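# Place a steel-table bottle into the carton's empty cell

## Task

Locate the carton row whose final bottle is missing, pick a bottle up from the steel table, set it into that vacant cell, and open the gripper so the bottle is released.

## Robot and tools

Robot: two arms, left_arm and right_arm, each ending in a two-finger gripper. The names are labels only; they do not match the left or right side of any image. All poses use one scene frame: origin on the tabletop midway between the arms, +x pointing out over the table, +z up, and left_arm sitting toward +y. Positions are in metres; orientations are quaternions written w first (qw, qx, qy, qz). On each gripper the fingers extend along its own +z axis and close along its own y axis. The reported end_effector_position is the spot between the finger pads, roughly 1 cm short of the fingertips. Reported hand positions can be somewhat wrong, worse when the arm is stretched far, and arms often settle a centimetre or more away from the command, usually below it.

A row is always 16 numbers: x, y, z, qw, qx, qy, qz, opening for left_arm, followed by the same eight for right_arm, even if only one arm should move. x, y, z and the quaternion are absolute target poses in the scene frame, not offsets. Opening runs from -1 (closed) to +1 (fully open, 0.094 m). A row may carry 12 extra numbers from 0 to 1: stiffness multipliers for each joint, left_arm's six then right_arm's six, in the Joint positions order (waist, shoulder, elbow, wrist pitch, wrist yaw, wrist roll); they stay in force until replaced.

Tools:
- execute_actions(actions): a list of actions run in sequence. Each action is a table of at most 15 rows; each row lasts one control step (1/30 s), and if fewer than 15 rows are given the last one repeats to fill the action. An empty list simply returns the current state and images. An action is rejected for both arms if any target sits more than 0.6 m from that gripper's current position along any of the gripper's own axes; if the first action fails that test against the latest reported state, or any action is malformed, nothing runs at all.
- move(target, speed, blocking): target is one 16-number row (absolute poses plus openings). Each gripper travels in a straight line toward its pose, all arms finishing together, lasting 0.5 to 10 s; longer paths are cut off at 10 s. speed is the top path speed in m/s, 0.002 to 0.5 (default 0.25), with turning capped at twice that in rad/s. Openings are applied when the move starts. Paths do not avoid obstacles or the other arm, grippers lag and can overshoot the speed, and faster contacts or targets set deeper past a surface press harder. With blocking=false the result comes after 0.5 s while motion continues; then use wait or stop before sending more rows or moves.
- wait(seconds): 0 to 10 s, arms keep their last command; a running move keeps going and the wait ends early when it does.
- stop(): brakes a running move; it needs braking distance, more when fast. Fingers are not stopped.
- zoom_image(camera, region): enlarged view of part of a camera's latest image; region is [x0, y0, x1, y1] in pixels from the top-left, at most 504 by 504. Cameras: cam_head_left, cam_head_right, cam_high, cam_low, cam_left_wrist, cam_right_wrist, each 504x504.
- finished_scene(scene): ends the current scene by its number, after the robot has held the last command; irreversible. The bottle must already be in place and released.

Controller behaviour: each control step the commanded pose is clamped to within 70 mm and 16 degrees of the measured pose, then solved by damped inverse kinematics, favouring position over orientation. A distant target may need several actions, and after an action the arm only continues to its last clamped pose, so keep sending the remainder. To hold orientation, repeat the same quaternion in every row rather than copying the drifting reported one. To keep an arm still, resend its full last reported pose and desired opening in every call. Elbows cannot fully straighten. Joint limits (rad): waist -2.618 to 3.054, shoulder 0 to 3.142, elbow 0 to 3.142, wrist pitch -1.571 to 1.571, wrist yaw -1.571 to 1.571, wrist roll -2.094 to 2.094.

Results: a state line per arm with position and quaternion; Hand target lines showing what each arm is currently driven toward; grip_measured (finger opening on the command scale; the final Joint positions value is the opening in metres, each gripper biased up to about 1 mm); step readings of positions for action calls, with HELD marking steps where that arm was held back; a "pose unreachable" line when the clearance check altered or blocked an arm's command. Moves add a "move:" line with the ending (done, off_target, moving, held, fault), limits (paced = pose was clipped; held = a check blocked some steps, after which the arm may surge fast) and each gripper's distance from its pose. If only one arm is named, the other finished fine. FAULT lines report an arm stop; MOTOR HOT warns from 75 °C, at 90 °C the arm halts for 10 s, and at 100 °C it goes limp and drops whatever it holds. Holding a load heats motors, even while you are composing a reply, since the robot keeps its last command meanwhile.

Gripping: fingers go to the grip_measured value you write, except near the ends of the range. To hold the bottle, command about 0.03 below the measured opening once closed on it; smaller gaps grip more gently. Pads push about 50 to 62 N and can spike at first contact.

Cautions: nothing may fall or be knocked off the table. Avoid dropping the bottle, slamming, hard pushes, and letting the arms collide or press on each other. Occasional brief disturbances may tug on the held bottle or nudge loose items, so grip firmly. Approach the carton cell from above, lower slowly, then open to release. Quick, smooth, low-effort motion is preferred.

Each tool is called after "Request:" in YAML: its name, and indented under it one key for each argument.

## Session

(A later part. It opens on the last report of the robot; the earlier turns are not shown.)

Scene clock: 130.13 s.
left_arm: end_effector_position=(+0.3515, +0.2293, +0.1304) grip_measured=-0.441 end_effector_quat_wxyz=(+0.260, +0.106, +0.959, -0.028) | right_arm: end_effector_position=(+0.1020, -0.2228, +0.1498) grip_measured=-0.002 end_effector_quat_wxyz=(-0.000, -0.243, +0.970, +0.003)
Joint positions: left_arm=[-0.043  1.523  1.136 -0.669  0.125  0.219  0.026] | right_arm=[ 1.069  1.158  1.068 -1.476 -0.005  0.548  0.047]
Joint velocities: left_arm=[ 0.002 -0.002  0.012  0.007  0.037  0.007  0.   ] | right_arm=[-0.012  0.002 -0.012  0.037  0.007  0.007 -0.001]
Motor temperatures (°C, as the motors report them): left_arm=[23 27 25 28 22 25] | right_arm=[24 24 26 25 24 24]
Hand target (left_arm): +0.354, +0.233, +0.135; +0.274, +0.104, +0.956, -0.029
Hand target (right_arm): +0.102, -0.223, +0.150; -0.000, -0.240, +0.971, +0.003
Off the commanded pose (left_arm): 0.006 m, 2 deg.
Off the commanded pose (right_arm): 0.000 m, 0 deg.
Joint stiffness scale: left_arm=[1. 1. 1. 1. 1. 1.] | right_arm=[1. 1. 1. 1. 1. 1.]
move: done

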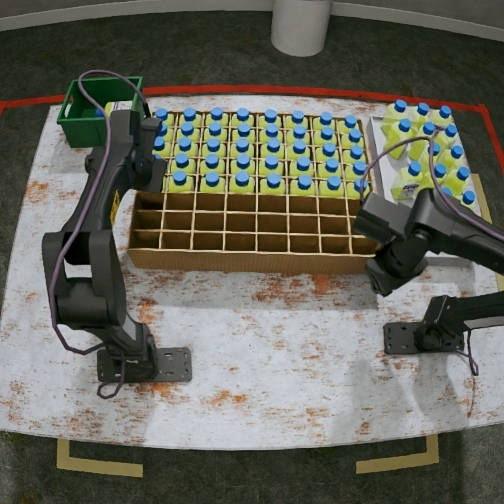

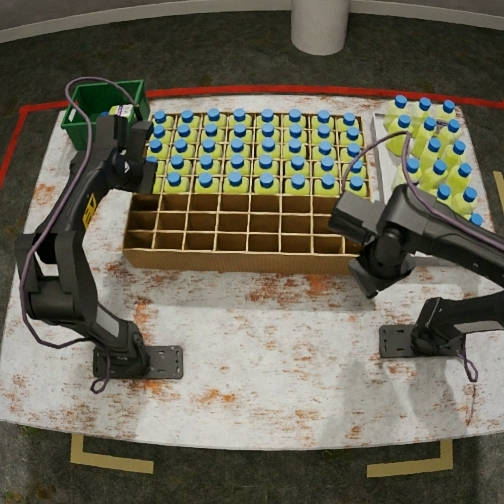

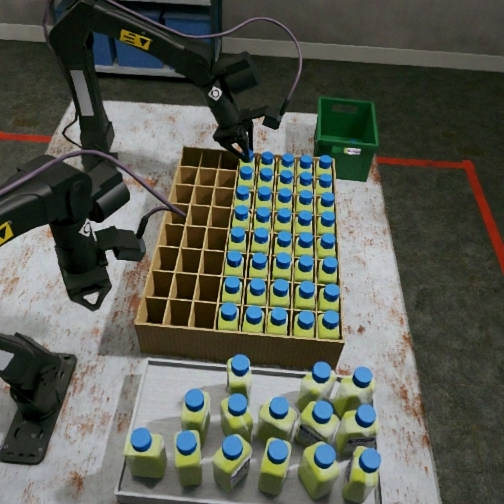

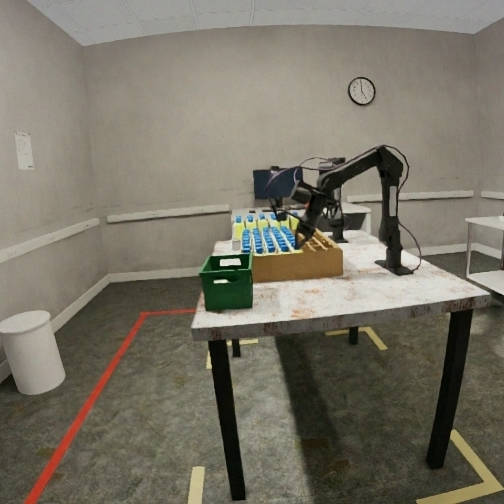

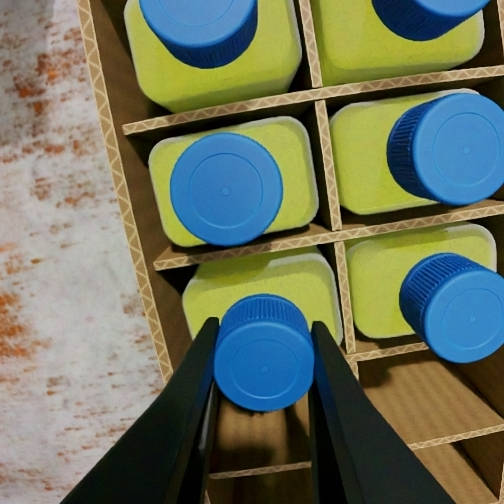

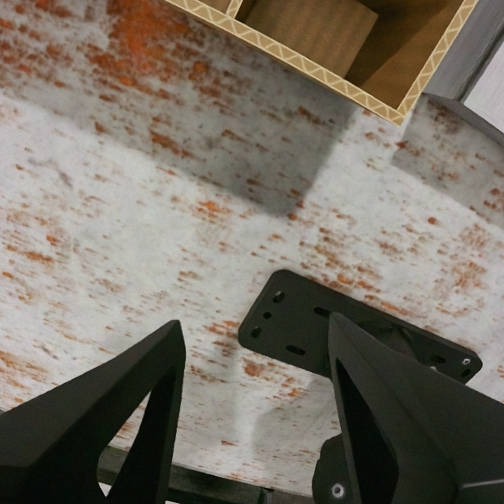

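Request:
execute_actions:
  actions:
    - [[0.3520, 0.2300, 0.1340, 0.2700, 0.1050, 0.9567, -0.0290, 0.0, 0.1020, -0.2228, 0.1498, 0.0, -0.240, 0.971, 0.003, 0.0]]

Request:
move:
  target: [0.3220, 0.2340, 0.2150, 0.2700, 0.1050, 0.9567, -0.0290, 0.0, 0.1020, -0.2228, 0.1498, 0.0, -0.240, 0.971, 0.003, 0.0]
  speed: 0.12

Request:
zoom_image:
  camera: "cam_high"
  region: [180, 100, 340, 260]

Request:
zoom_image:
  camera: "cam_low"
  region: [240, 200, 320, 270]

Scene clock: 132.13 s.
left_arm: end_effector_position=(+0.3548, +0.2294, +0.1323) grip_measured=-0.002 end_effector_quat_wxyz=(+0.267, +0.106, +0.957, -0.027) | right_arm: end_effector_position=(+0.1020, -0.2228, +0.1498) grip_measured=-0.002 end_effector_quat_wxyz=(-0.000, -0.243, +0.970, +0.003)
Joint positions: left_arm=[-0.043  1.523  1.136 -0.654  0.125  0.219  0.047] | right_arm=[ 1.069  1.158  1.068 -1.476 -0.005  0.548  0.047]
Joint velocities: left_arm=[-0.022  0.012  0.007 -0.11  -0.007 -0.022 -0.001] | right_arm=[ 0.002  0.012  0.002  0.037  0.066  0.022 -0.001]
Motor temperatures (°C, as the motors report them): left_arm=[23 27 25 29 22 25] | right_arm=[24 24 26 25 24 24]
Hand target (left_arm): +0.352, +0.230, +0.134; +0.270, +0.105, +0.957, -0.029
Hand target (right_arm): +0.102, -0.223, +0.150; -0.000, -0.240, +0.971, +0.003
Off the commanded pose (left_arm): 0.003 m, 0 deg.
Off the commanded pose (right_arm): 0.000 m, 0 deg.
Joint stiffness scale: left_arm=[1. 1. 1. 1. 1. 1.] | right_arm=[1. 1. 1. 1. 1. 1.]
Step readings (end_effector_position):
0: left_arm (+0.3522, +0.2293, +0.1308) | right_arm (+0.1020, -0.2228, +0.1498)
1: left_arm (+0.3523, +0.2293, +0.1309) | right_arm (+0.1020, -0.2228, +0.1498)
2: left_arm (+0.3527, +0.2293, +0.1311) | right_arm (+0.1020, -0.2228, +0.1498)
4: left_arm (+0.3537, +0.2293, +0.1317) | right_arm (+0.1020, -0.2228, +0.1498)
8: left_arm (+0.3545, +0.2293, +0.1321) | right_arm (+0.1020, -0.2228, +0.1498)
15: end_effector_position above

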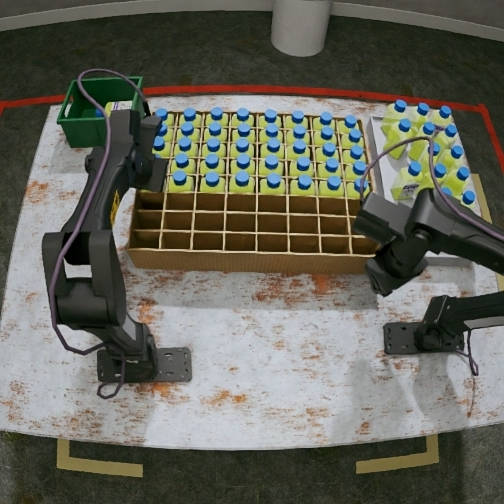

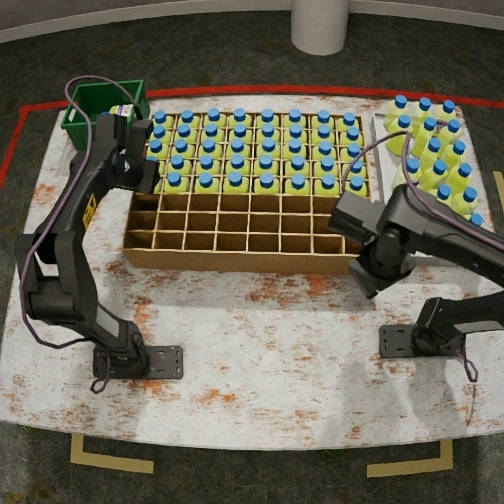

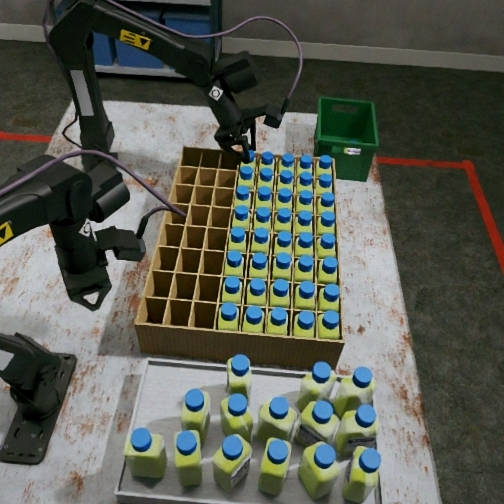

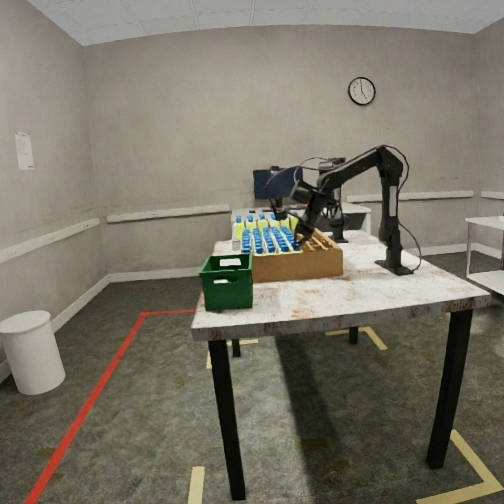

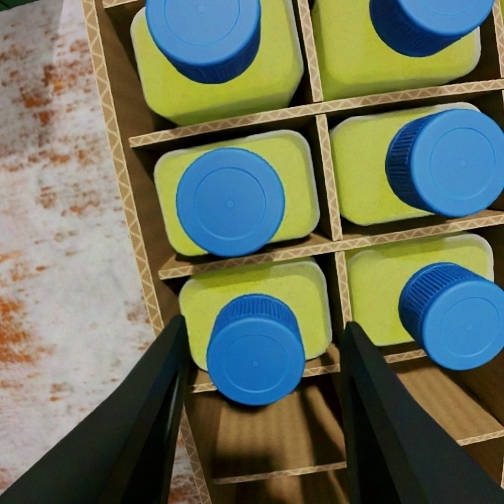

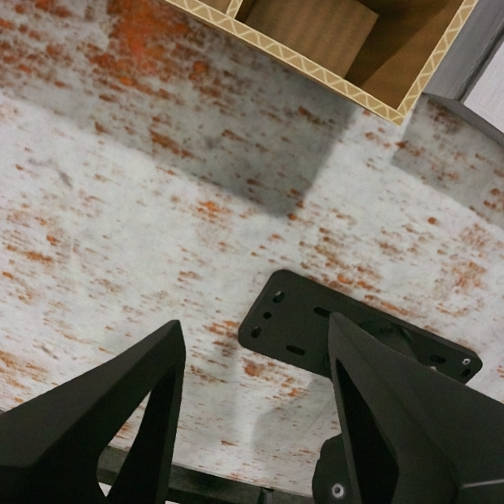

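Scene clock: 133.50 s.
left_arm: end_effector_position=(+0.3221, +0.2313, +0.2066) grip_measured=-0.002 end_effector_quat_wxyz=(+0.266, +0.106, +0.958, -0.027) | right_arm: end_effector_position=(+0.1020, -0.2228, +0.1498) grip_measured=-0.002 end_effector_quat_wxyz=(-0.000, -0.243, +0.970, +0.003)
Joint positions: left_arm=[-0.032  1.404  1.328 -0.969  0.13   0.228  0.047] | right_arm=[ 1.069  1.158  1.068 -1.476 -0.005  0.548  0.047]
Joint velocities: left_arm=[-0.012  0.017  0.017 -0.066  0.022 -0.007 -0.001] | right_arm=[ 0.012  0.017 -0.032  0.022  0.037  0.066 -0.001]
Motor temperatures (°C, as the motors report them): left_arm=[23 27 25 28 22 25] | right_arm=[24 24 26 25 24 24]
Hand target (left_arm): +0.320, +0.234, +0.214; +0.270, +0.105, +0.957, -0.029
Hand target (right_arm): +0.102, -0.223, +0.150; -0.000, -0.240, +0.971, +0.003
Off the commanded pose (left_arm): 0.009 m, 1 deg.
Off the commanded pose (right_arm): 0.000 m, 0 deg.
Joint stiffness scale: left_arm=[1. 1. 1. 1. 1. 1.] | right_arm=[1. 1. 1. 1. 1. 1.]
move: done

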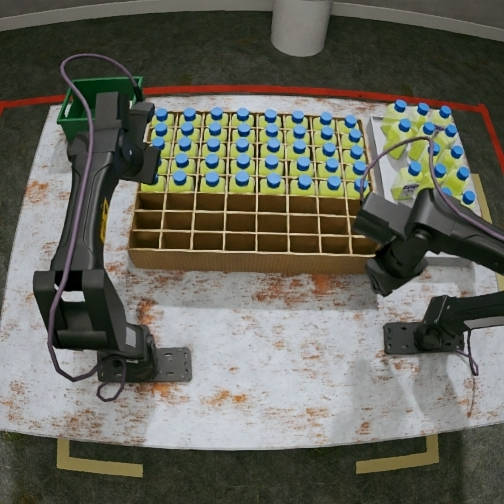

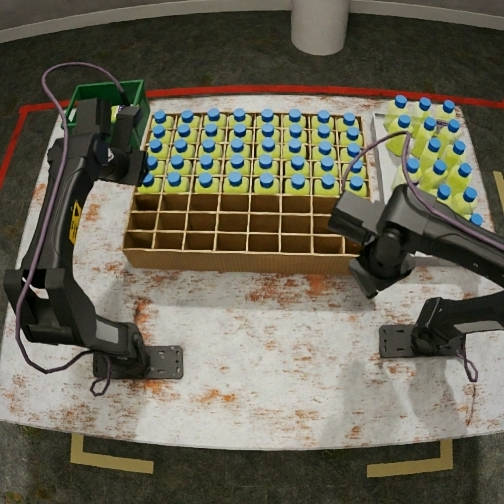

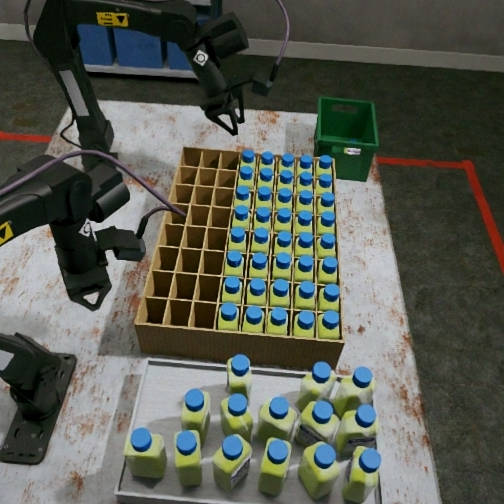

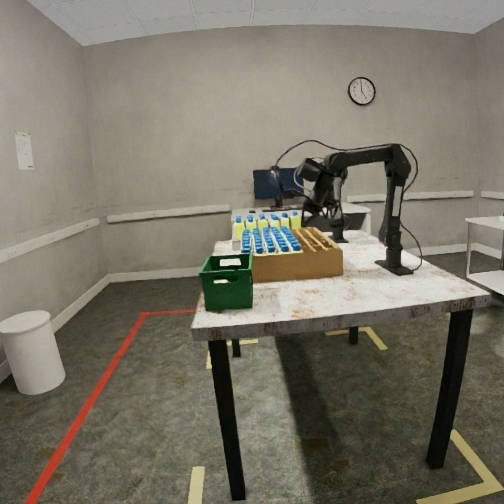

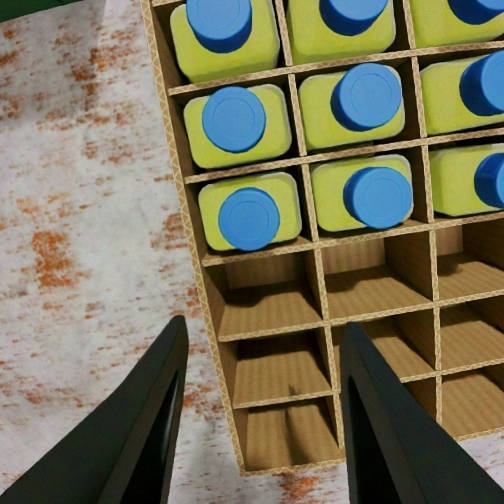

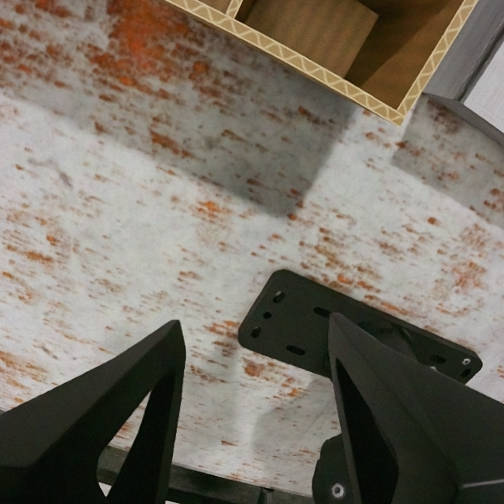

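Region (180, 100, 340, 260) of cam_high's 504x504 image, scaled by 3.150, with more detail than that image has.

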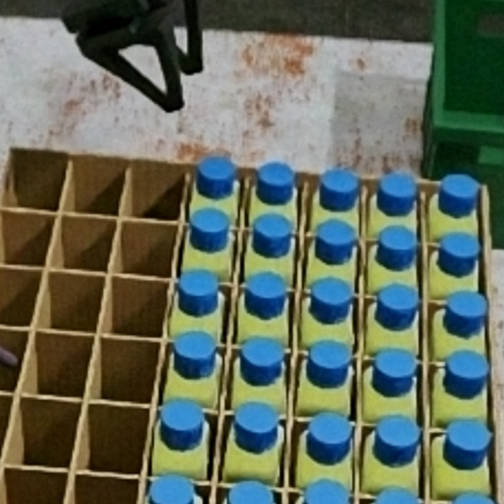

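Region (240, 200, 320, 270) of cam_low's 504x504 image, scaled by 6.300, with more detail than that image has; it fills the top 441 rows of this view, and the rest is white.

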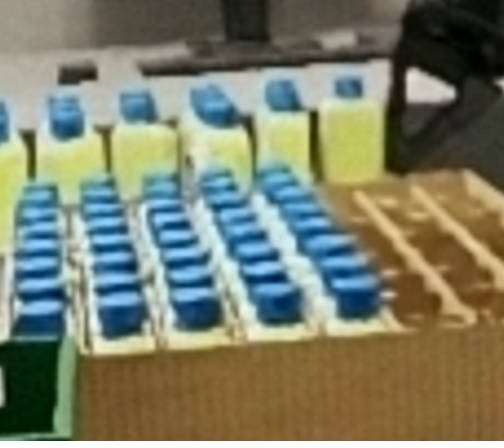

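The bottle is seated in the empty cell, level with its neighbours, and the gripper has let go and moved clear.

Request:
finished_scene:
  scene: 2

The scene is finished: the task was done.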